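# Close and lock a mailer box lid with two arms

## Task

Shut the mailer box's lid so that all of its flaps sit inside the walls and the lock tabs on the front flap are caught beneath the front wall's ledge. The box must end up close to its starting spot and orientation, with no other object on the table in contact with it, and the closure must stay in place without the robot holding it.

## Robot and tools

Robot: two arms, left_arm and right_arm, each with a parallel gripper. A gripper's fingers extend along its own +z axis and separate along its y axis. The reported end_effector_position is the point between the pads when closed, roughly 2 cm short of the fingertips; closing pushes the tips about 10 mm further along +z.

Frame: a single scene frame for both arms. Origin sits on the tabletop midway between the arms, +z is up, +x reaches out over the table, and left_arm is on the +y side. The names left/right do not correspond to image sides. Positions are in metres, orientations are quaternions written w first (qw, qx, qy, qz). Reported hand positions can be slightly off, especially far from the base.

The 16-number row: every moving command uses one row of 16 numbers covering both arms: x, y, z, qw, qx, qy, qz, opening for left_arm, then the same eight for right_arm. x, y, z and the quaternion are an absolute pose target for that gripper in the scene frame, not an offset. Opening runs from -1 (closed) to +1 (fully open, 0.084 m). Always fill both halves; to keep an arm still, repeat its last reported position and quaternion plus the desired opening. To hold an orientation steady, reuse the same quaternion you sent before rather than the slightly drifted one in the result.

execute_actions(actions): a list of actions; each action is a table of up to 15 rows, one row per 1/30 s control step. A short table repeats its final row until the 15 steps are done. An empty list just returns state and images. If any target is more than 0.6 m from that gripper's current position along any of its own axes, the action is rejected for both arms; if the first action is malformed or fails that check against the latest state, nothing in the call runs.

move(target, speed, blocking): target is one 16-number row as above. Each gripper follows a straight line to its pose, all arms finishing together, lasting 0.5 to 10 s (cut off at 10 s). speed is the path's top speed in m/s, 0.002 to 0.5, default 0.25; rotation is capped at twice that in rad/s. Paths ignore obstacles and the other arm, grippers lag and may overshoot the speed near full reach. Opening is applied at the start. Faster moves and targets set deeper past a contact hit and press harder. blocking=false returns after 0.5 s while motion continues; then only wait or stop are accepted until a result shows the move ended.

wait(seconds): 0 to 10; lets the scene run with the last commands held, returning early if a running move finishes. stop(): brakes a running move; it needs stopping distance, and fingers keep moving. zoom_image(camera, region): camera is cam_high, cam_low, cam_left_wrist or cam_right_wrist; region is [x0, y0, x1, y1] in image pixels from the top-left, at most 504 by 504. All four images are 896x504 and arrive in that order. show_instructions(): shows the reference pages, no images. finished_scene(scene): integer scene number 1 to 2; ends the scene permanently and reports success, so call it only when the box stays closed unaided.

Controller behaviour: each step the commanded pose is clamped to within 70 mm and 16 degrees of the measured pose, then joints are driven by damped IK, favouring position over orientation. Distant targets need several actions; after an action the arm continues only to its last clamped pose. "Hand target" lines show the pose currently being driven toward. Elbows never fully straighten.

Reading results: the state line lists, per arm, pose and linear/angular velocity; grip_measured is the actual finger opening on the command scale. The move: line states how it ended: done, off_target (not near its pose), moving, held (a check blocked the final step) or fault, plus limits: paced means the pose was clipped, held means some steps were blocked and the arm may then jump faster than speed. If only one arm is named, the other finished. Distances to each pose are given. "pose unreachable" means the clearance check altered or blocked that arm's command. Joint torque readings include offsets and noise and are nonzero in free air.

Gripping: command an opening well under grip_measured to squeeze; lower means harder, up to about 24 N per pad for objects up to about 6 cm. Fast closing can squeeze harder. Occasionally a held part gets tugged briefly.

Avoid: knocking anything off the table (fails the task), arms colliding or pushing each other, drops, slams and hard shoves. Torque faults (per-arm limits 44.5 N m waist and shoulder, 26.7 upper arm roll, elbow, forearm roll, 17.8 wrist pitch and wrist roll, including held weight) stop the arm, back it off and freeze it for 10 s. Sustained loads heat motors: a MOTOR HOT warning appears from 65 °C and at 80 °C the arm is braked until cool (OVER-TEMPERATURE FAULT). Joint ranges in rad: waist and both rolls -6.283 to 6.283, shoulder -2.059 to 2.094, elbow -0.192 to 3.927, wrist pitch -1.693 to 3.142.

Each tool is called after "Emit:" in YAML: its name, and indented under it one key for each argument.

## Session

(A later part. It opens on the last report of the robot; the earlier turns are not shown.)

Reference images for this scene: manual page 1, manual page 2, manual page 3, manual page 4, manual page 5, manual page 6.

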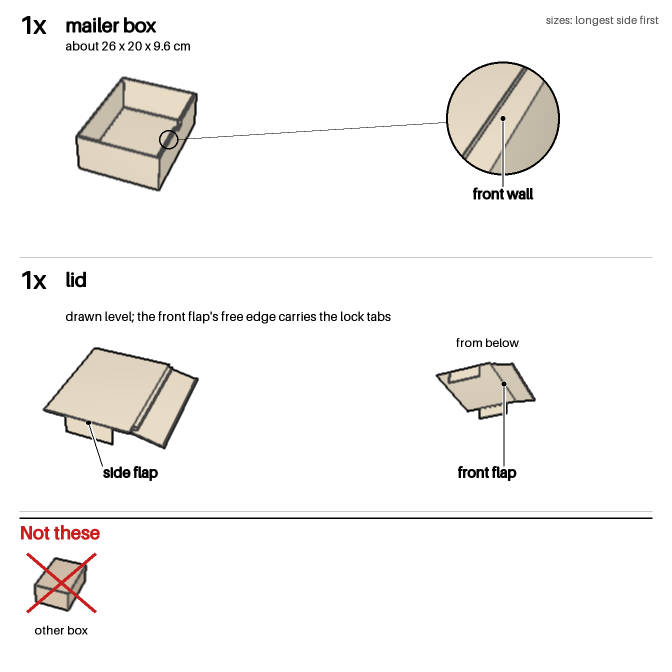

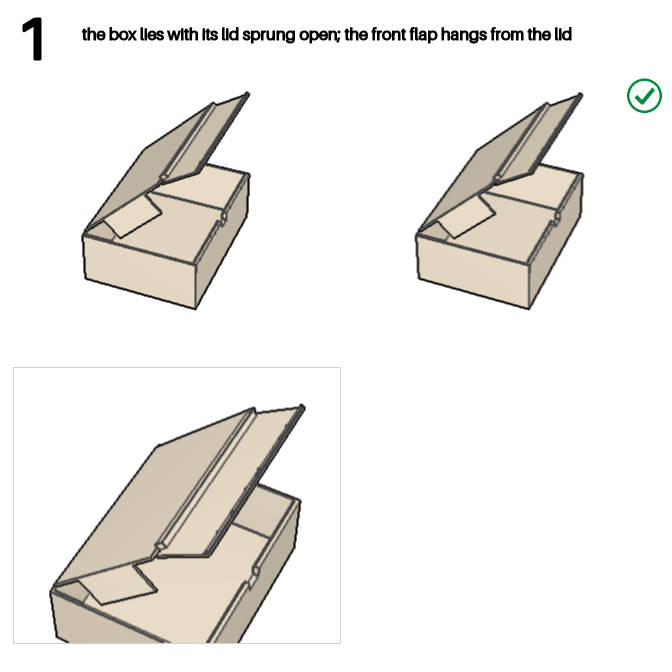

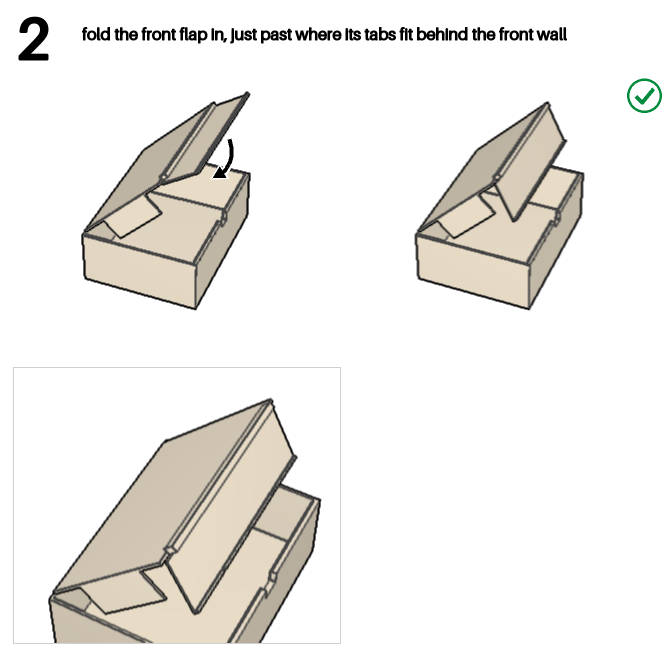

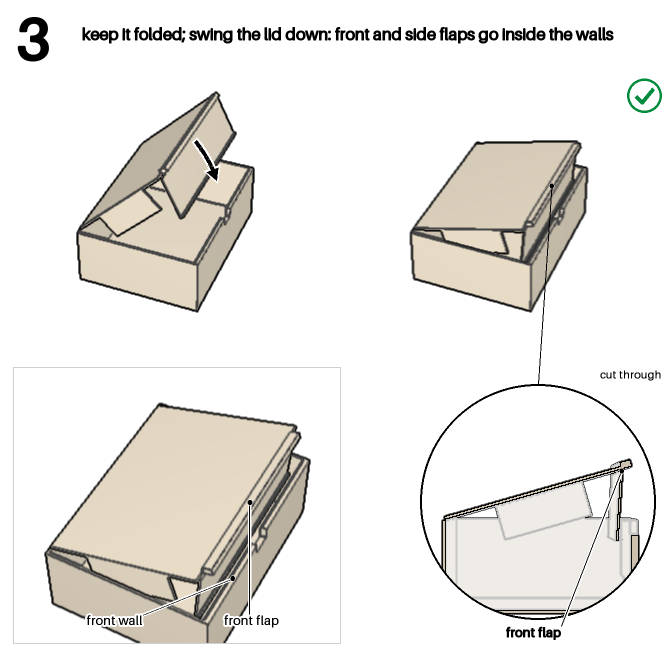

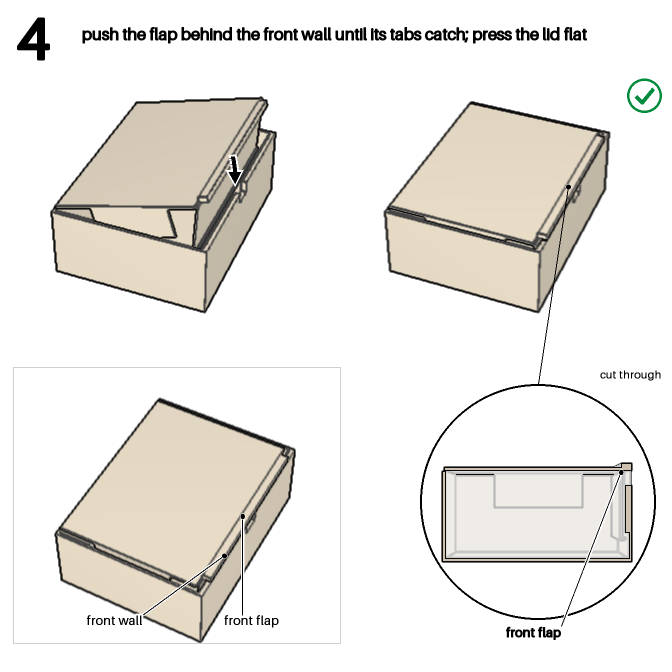

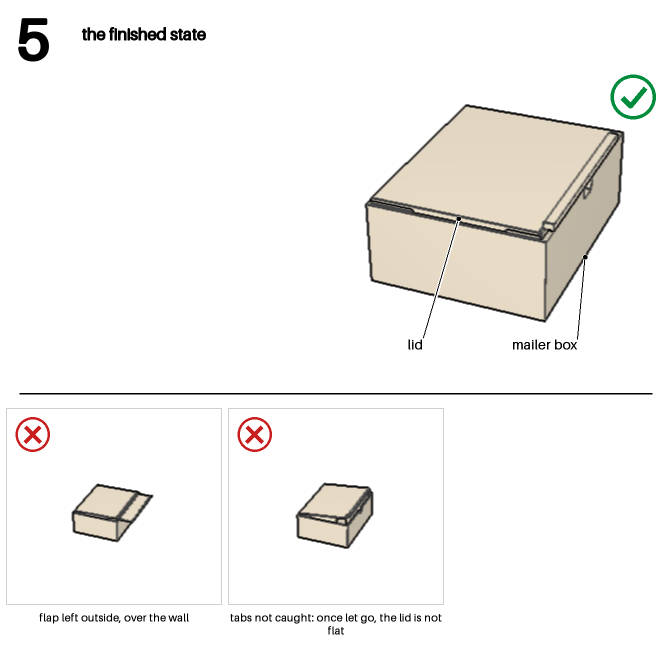

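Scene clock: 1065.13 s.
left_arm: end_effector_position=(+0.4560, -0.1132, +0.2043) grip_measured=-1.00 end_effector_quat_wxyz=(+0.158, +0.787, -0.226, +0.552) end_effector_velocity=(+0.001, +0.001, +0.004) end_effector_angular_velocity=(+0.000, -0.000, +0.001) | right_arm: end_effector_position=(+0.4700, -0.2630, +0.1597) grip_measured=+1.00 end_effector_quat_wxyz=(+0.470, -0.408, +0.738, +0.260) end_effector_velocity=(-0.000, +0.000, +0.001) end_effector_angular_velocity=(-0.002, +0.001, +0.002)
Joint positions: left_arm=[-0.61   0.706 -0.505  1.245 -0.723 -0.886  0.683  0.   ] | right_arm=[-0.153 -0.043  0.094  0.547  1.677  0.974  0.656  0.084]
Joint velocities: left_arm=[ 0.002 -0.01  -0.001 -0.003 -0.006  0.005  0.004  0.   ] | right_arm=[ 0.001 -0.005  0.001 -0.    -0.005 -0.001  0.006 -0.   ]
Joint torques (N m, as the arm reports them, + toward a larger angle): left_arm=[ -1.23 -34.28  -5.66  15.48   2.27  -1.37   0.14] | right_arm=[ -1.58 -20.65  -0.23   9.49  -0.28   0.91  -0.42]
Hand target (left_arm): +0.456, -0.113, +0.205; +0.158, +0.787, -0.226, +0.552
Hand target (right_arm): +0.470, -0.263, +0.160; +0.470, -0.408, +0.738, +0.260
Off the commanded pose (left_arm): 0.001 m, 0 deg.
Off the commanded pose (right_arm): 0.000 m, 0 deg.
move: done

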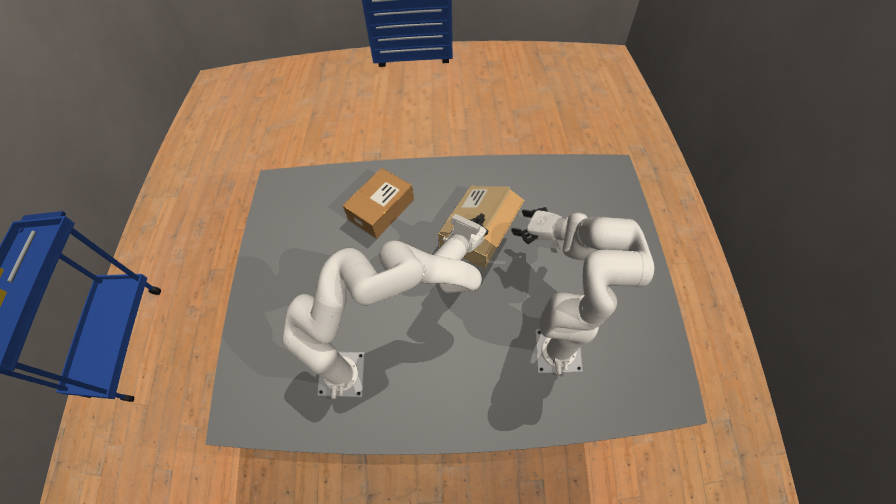

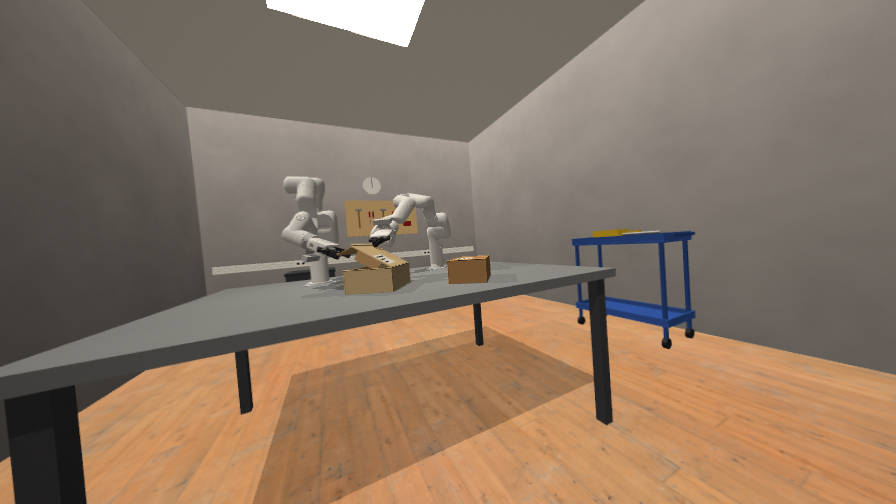

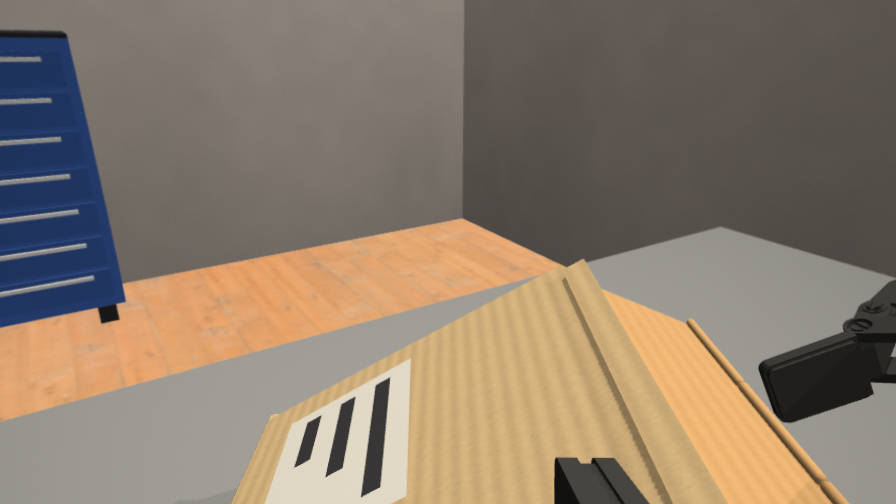

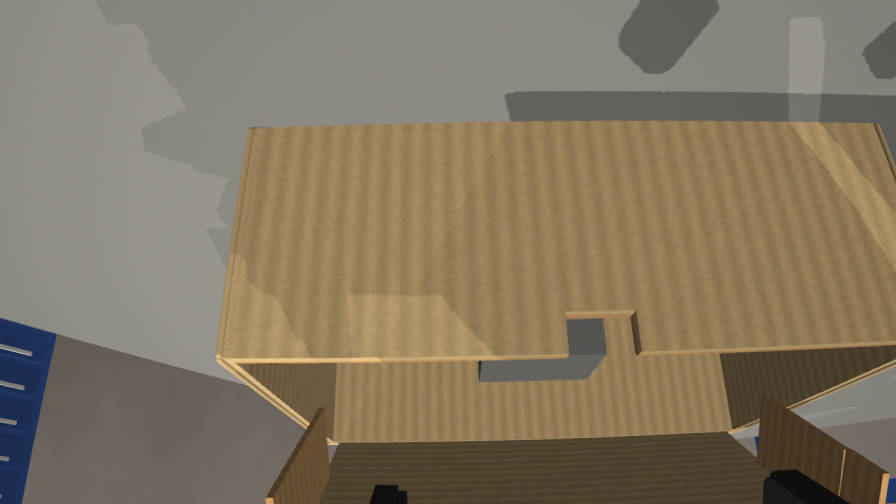

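Emit:
move:
  target: [0.462,-0.104,0.200,0.158,0.787,-0.226,0.552,-1,0.492,-0.227,0.155,-0.470,0.408,-0.737,-0.260,1]
  speed: 0.06

Emit:
move:
  target: [0.462,-0.104,0.198,0.158,0.787,-0.226,0.552,-1,0.505,-0.206,0.148,-0.470,0.408,-0.737,-0.260,1]
  speed: 0.04

Scene clock: 1081.30 s.
left_arm: end_effector_position=(+0.4619, -0.1041, +0.2001) grip_measured=-1.00 end_effector_quat_wxyz=(+0.158, +0.787, -0.226, +0.552) end_effector_velocity=(+0.001, +0.001, -0.000) end_effector_angular_velocity=(-0.000, +0.001, +0.000) | right_arm: end_effector_position=(+0.4919, -0.2275, +0.1550) grip_measured=+1.00 end_effector_quat_wxyz=(+0.470, -0.408, +0.738, +0.260) end_effector_velocity=(+0.002, +0.002, -0.000) end_effector_angular_velocity=(+0.001, -0.001, -0.000)
Joint positions: left_arm=[-0.581  0.704 -0.506  1.22  -0.684 -0.889  0.656  0.   ] | right_arm=[-0.093  0.03   0.155  0.618  1.783  0.9    0.64   0.084]
Joint velocities: left_arm=[ 0.003 -0.    -0.    -0.002  0.002  0.001 -0.002  0.   ] | right_arm=[ 0.003  0.006  0.003  0.006  0.007 -0.003 -0.002  0.   ]
Joint torques (N m, as the arm reports them, + toward a larger angle): left_arm=[ -1.16 -33.98  -5.65  15.38   2.23  -1.36   0.21] | right_arm=[ -1.33 -22.59  -0.07   9.56  -0.24   1.07  -0.34]
Hand target (left_arm): +0.462, -0.104, +0.200; +0.158, +0.787, -0.226, +0.552
Hand target (right_arm): +0.492, -0.227, +0.155; +0.470, -0.408, +0.738, +0.260
Off the commanded pose (left_arm): 0.000 m, 0 deg.
Off the commanded pose (right_arm): 0.001 m, 0 deg.
move: done

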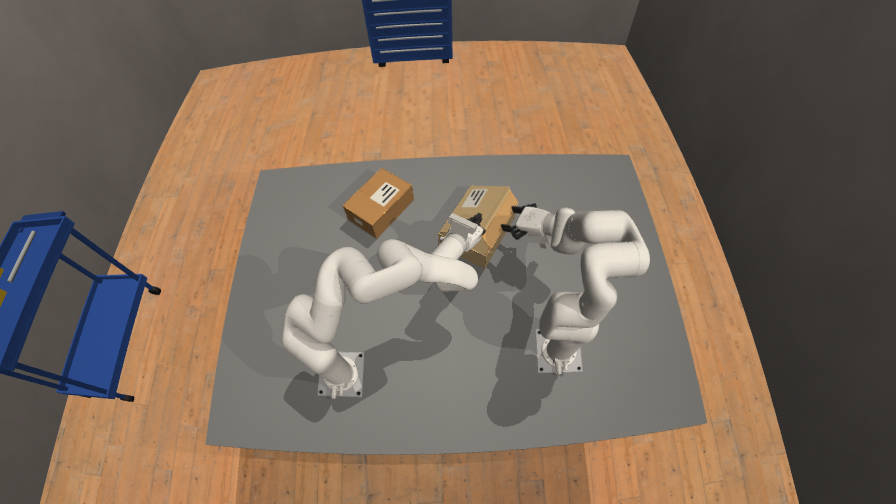

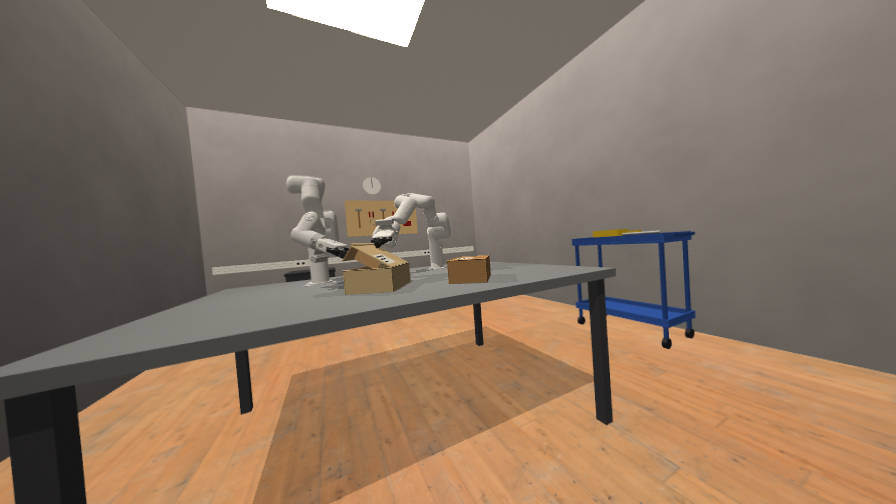

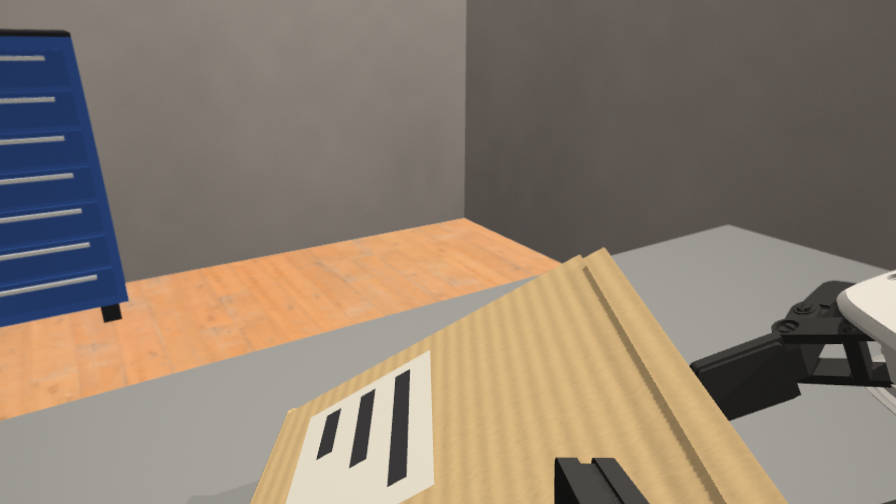

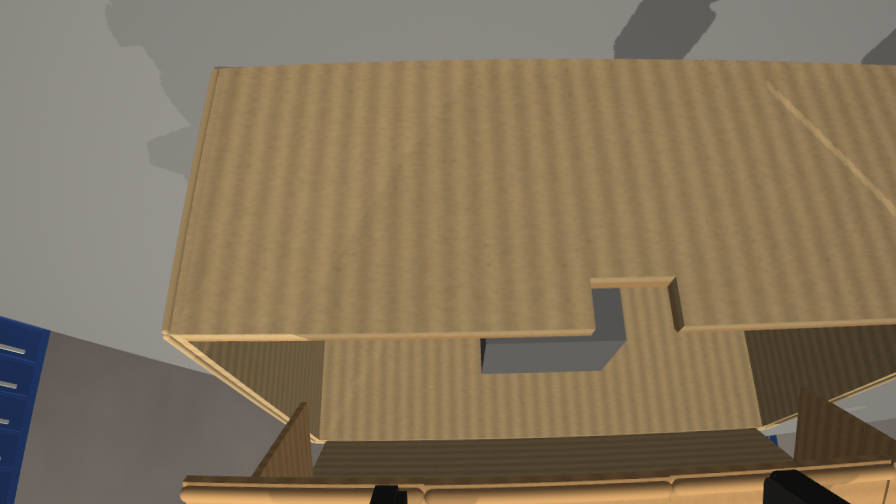

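Scene clock: 1082.37 s.
left_arm: end_effector_position=(+0.4620, -0.1040, +0.1980) grip_measured=-1.00 end_effector_quat_wxyz=(+0.158, +0.787, -0.226, +0.552) end_effector_velocity=(-0.000, -0.000, -0.000) end_effector_angular_velocity=(-0.000, -0.000, -0.001) | right_arm: end_effector_position=(+0.5049, -0.2065, +0.1480) grip_measured=+1.00 end_effector_quat_wxyz=(+0.470, -0.408, +0.738, +0.260) end_effector_velocity=(+0.001, +0.001, -0.000) end_effector_angular_velocity=(-0.000, -0.001, +0.001)
Joint positions: left_arm=[-0.581  0.709 -0.506  1.22  -0.679 -0.892  0.653  0.   ] | right_arm=[-0.059  0.09   0.186  0.669  1.845  0.858  0.616  0.084]
Joint velocities: left_arm=[-0.     0.001 -0.     0.     0.001 -0.001 -0.     0.   ] | right_arm=[ 0.003  0.004  0.001  0.003  0.003 -0.002 -0.002  0.   ]
Joint torques (N m, as the arm reports them, + toward a larger angle): left_arm=[ -0.71 -34.08  -5.74  15.08   2.02  -1.47   0.1 ] | right_arm=[ -0.47 -23.45   1.58  10.15  -0.21   1.11  -0.38]
Hand target (left_arm): +0.462, -0.104, +0.198; +0.158, +0.787, -0.226, +0.552
Hand target (right_arm): +0.505, -0.206, +0.148; +0.470, -0.408, +0.738, +0.260
Off the commanded pose (left_arm): 0.000 m, 0 deg.
Off the commanded pose (right_arm): 0.000 m, 0 deg.
move: done

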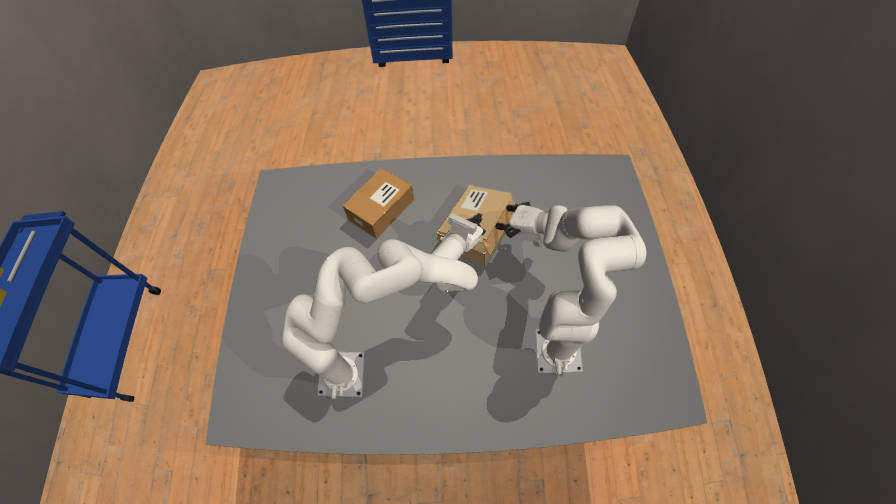

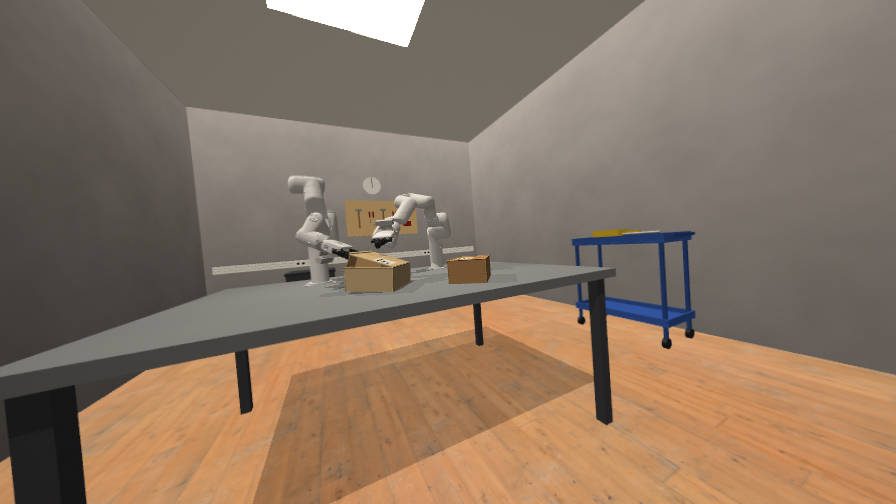

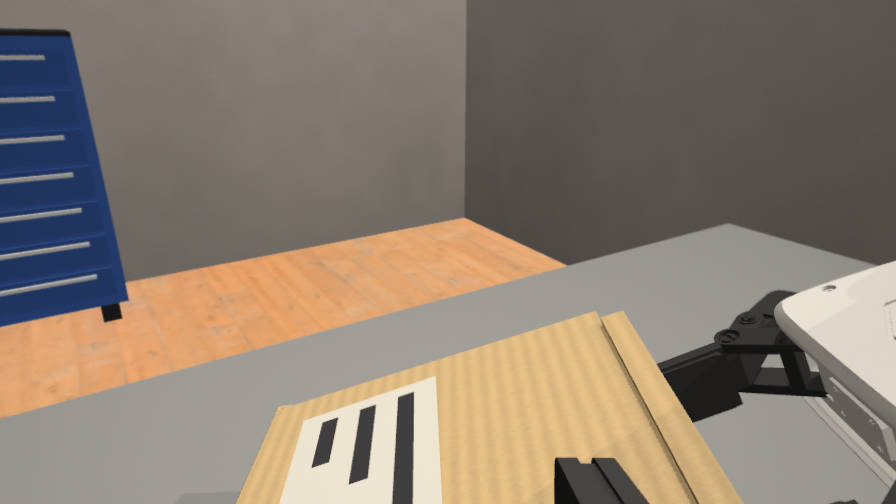

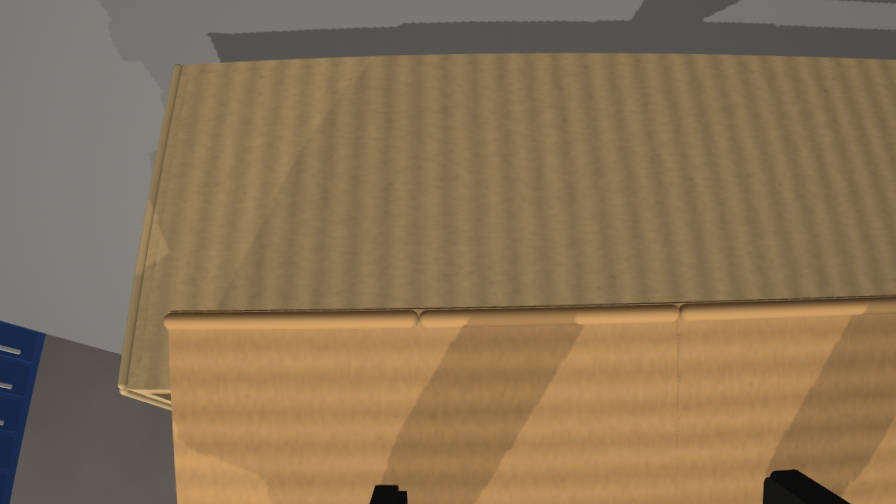

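Emit:
move:
  target: [0.465,-0.099,0.218,0.158,0.787,-0.226,0.552,-1,0.470,-0.263,0.172,-0.470,0.408,-0.737,-0.260,1]
  speed: 0.08

Emit:
move:
  target: [0.465,-0.099,0.218,0.158,0.787,-0.226,0.552,-1,0.497,-0.220,0.168,-0.470,0.408,-0.737,-0.260,1]
  speed: 0.05

Scene clock: 1102.63 s.
left_arm: end_effector_position=(+0.4650, -0.0991, +0.2178) grip_measured=-1.00 end_effector_quat_wxyz=(+0.158, +0.787, -0.226, +0.552) end_effector_velocity=(+0.000, -0.000, +0.001) end_effector_angular_velocity=(-0.000, +0.001, -0.001) | right_arm: end_effector_position=(+0.4700, -0.2624, +0.1719) grip_measured=+1.00 end_effector_quat_wxyz=(+0.471, -0.408, +0.738, +0.260) end_effector_velocity=(-0.001, -0.002, +0.001) end_effector_angular_velocity=(+0.001, -0.000, -0.001)
Joint positions: left_arm=[-0.568  0.654 -0.51   1.206 -0.708 -0.854  0.672  0.   ] | right_arm=[-0.152 -0.08   0.096  0.545  1.657  0.973  0.698  0.084]
Joint velocities: left_arm=[ 0.    -0.002 -0.     0.    -0.001  0.003  0.001  0.   ] | right_arm=[-0.003 -0.005 -0.005 -0.003 -0.007  0.005  0.004 -0.   ]
Joint torques (N m, as the arm reports them, + toward a larger angle): left_arm=[ -1.23 -33.29  -5.37  15.66   2.27  -1.31   0.19] | right_arm=[ -1.28 -19.63  -0.31   9.79  -0.26   0.89  -0.41]
Hand target (left_arm): +0.465, -0.099, +0.218; +0.158, +0.787, -0.226, +0.552
Hand target (right_arm): +0.470, -0.263, +0.172; +0.471, -0.408, +0.738, +0.260
Off the commanded pose (left_arm): 0.000 m, 0 deg.
Off the commanded pose (right_arm): 0.001 m, 0 deg.
move: done

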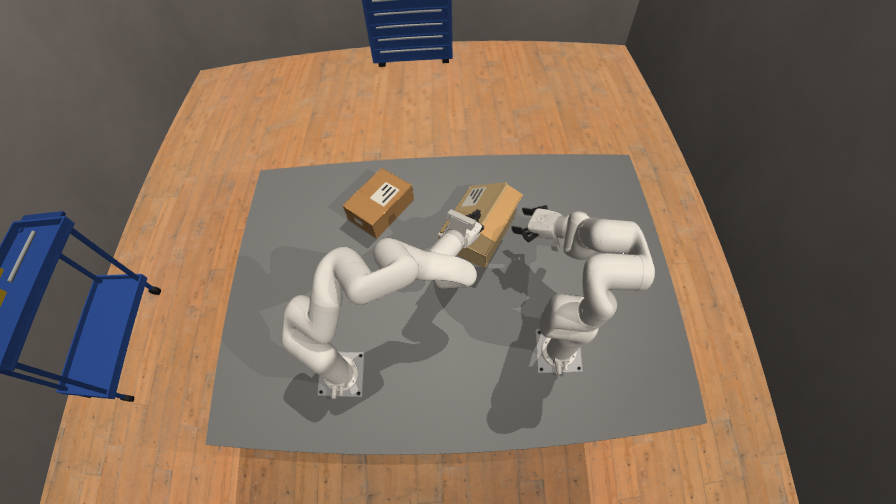

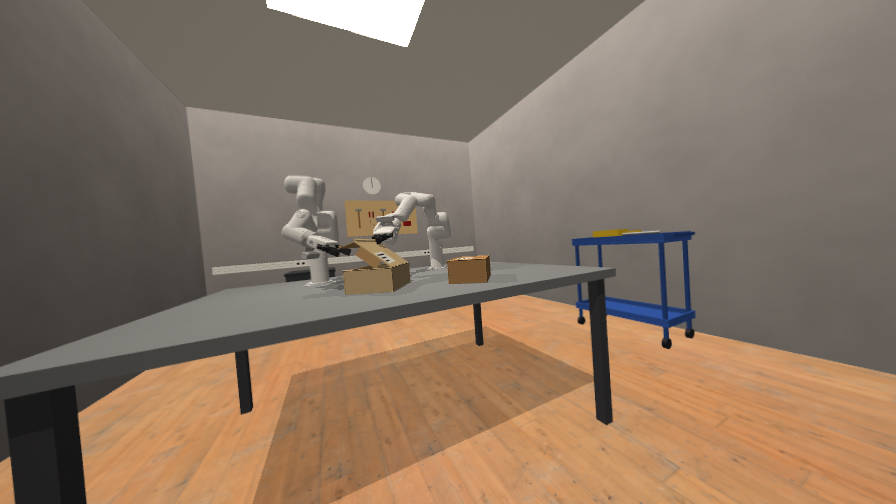

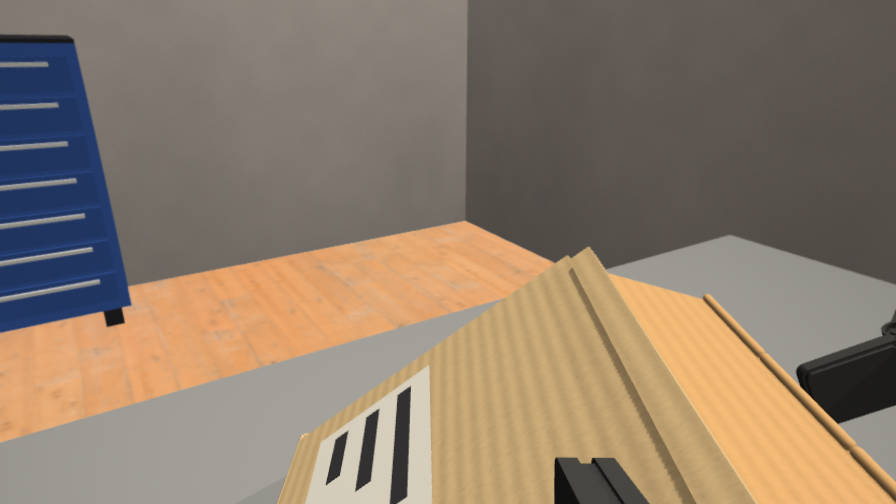

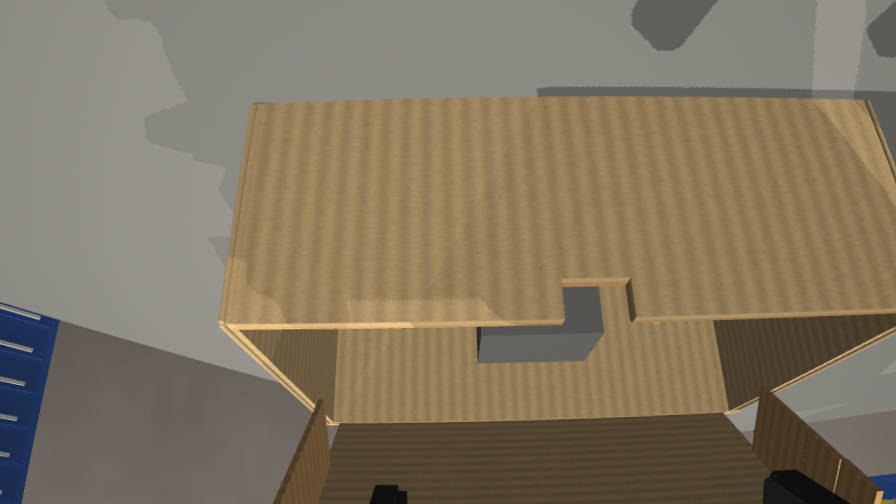

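Scene clock: 1104.03 s.
left_arm: end_effector_position=(+0.4650, -0.0990, +0.2180) grip_measured=-1.00 end_effector_quat_wxyz=(+0.158, +0.787, -0.226, +0.552) end_effector_velocity=(+0.001, +0.001, -0.000) end_effector_angular_velocity=(+0.000, +0.000, +0.002) | right_arm: end_effector_position=(+0.4969, -0.2205, +0.1680) grip_measured=+1.00 end_effector_quat_wxyz=(+0.470, -0.408, +0.738, +0.260) end_effector_velocity=(+0.001, +0.002, -0.000) end_effector_angular_velocity=(-0.001, -0.001, +0.000)
Joint positions: left_arm=[-0.567  0.654 -0.51   1.206 -0.708 -0.854  0.672  0.   ] | right_arm=[-0.082  0.007  0.169  0.633  1.776  0.881  0.685  0.084]
Joint velocities: left_arm=[ 0.002  0.     0.    -0.     0.     0.     0.     0.   ] | right_arm=[ 0.001  0.005  0.004  0.004  0.005 -0.004 -0.002 -0.   ]
Joint torques (N m, as the arm reports them, + toward a larger angle): left_arm=[ -0.9  -33.43  -5.27  15.68   2.23  -1.3    0.05] | right_arm=[ -1.79 -22.61  -0.16   9.68  -0.45   0.99  -0.44]
Hand target (left_arm): +0.465, -0.099, +0.218; +0.158, +0.787, -0.226, +0.552
Hand target (right_arm): +0.497, -0.220, +0.168; +0.470, -0.408, +0.738, +0.260
Off the commanded pose (left_arm): 0.000 m, 0 deg.
Off the commanded pose (right_arm): 0.001 m, 0 deg.
move: done

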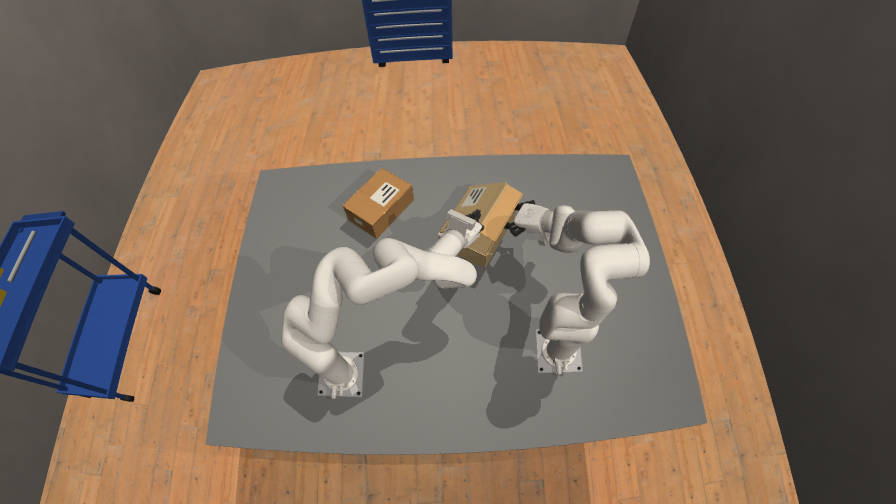

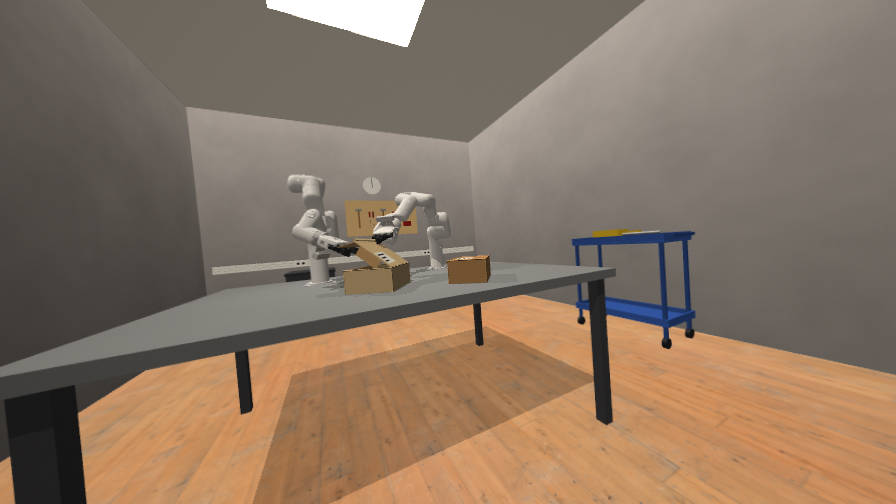

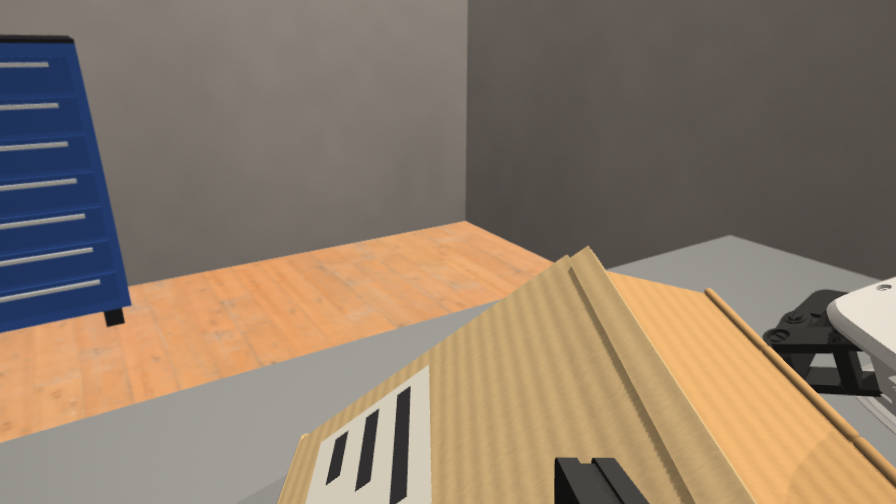

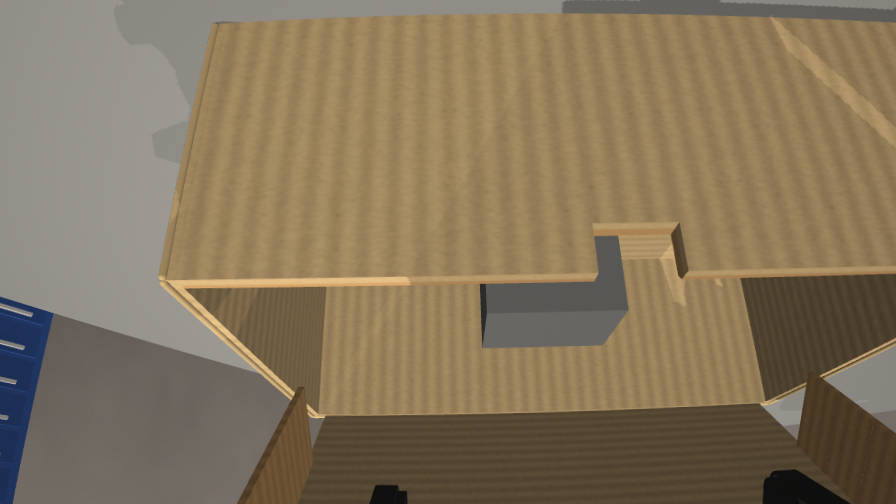

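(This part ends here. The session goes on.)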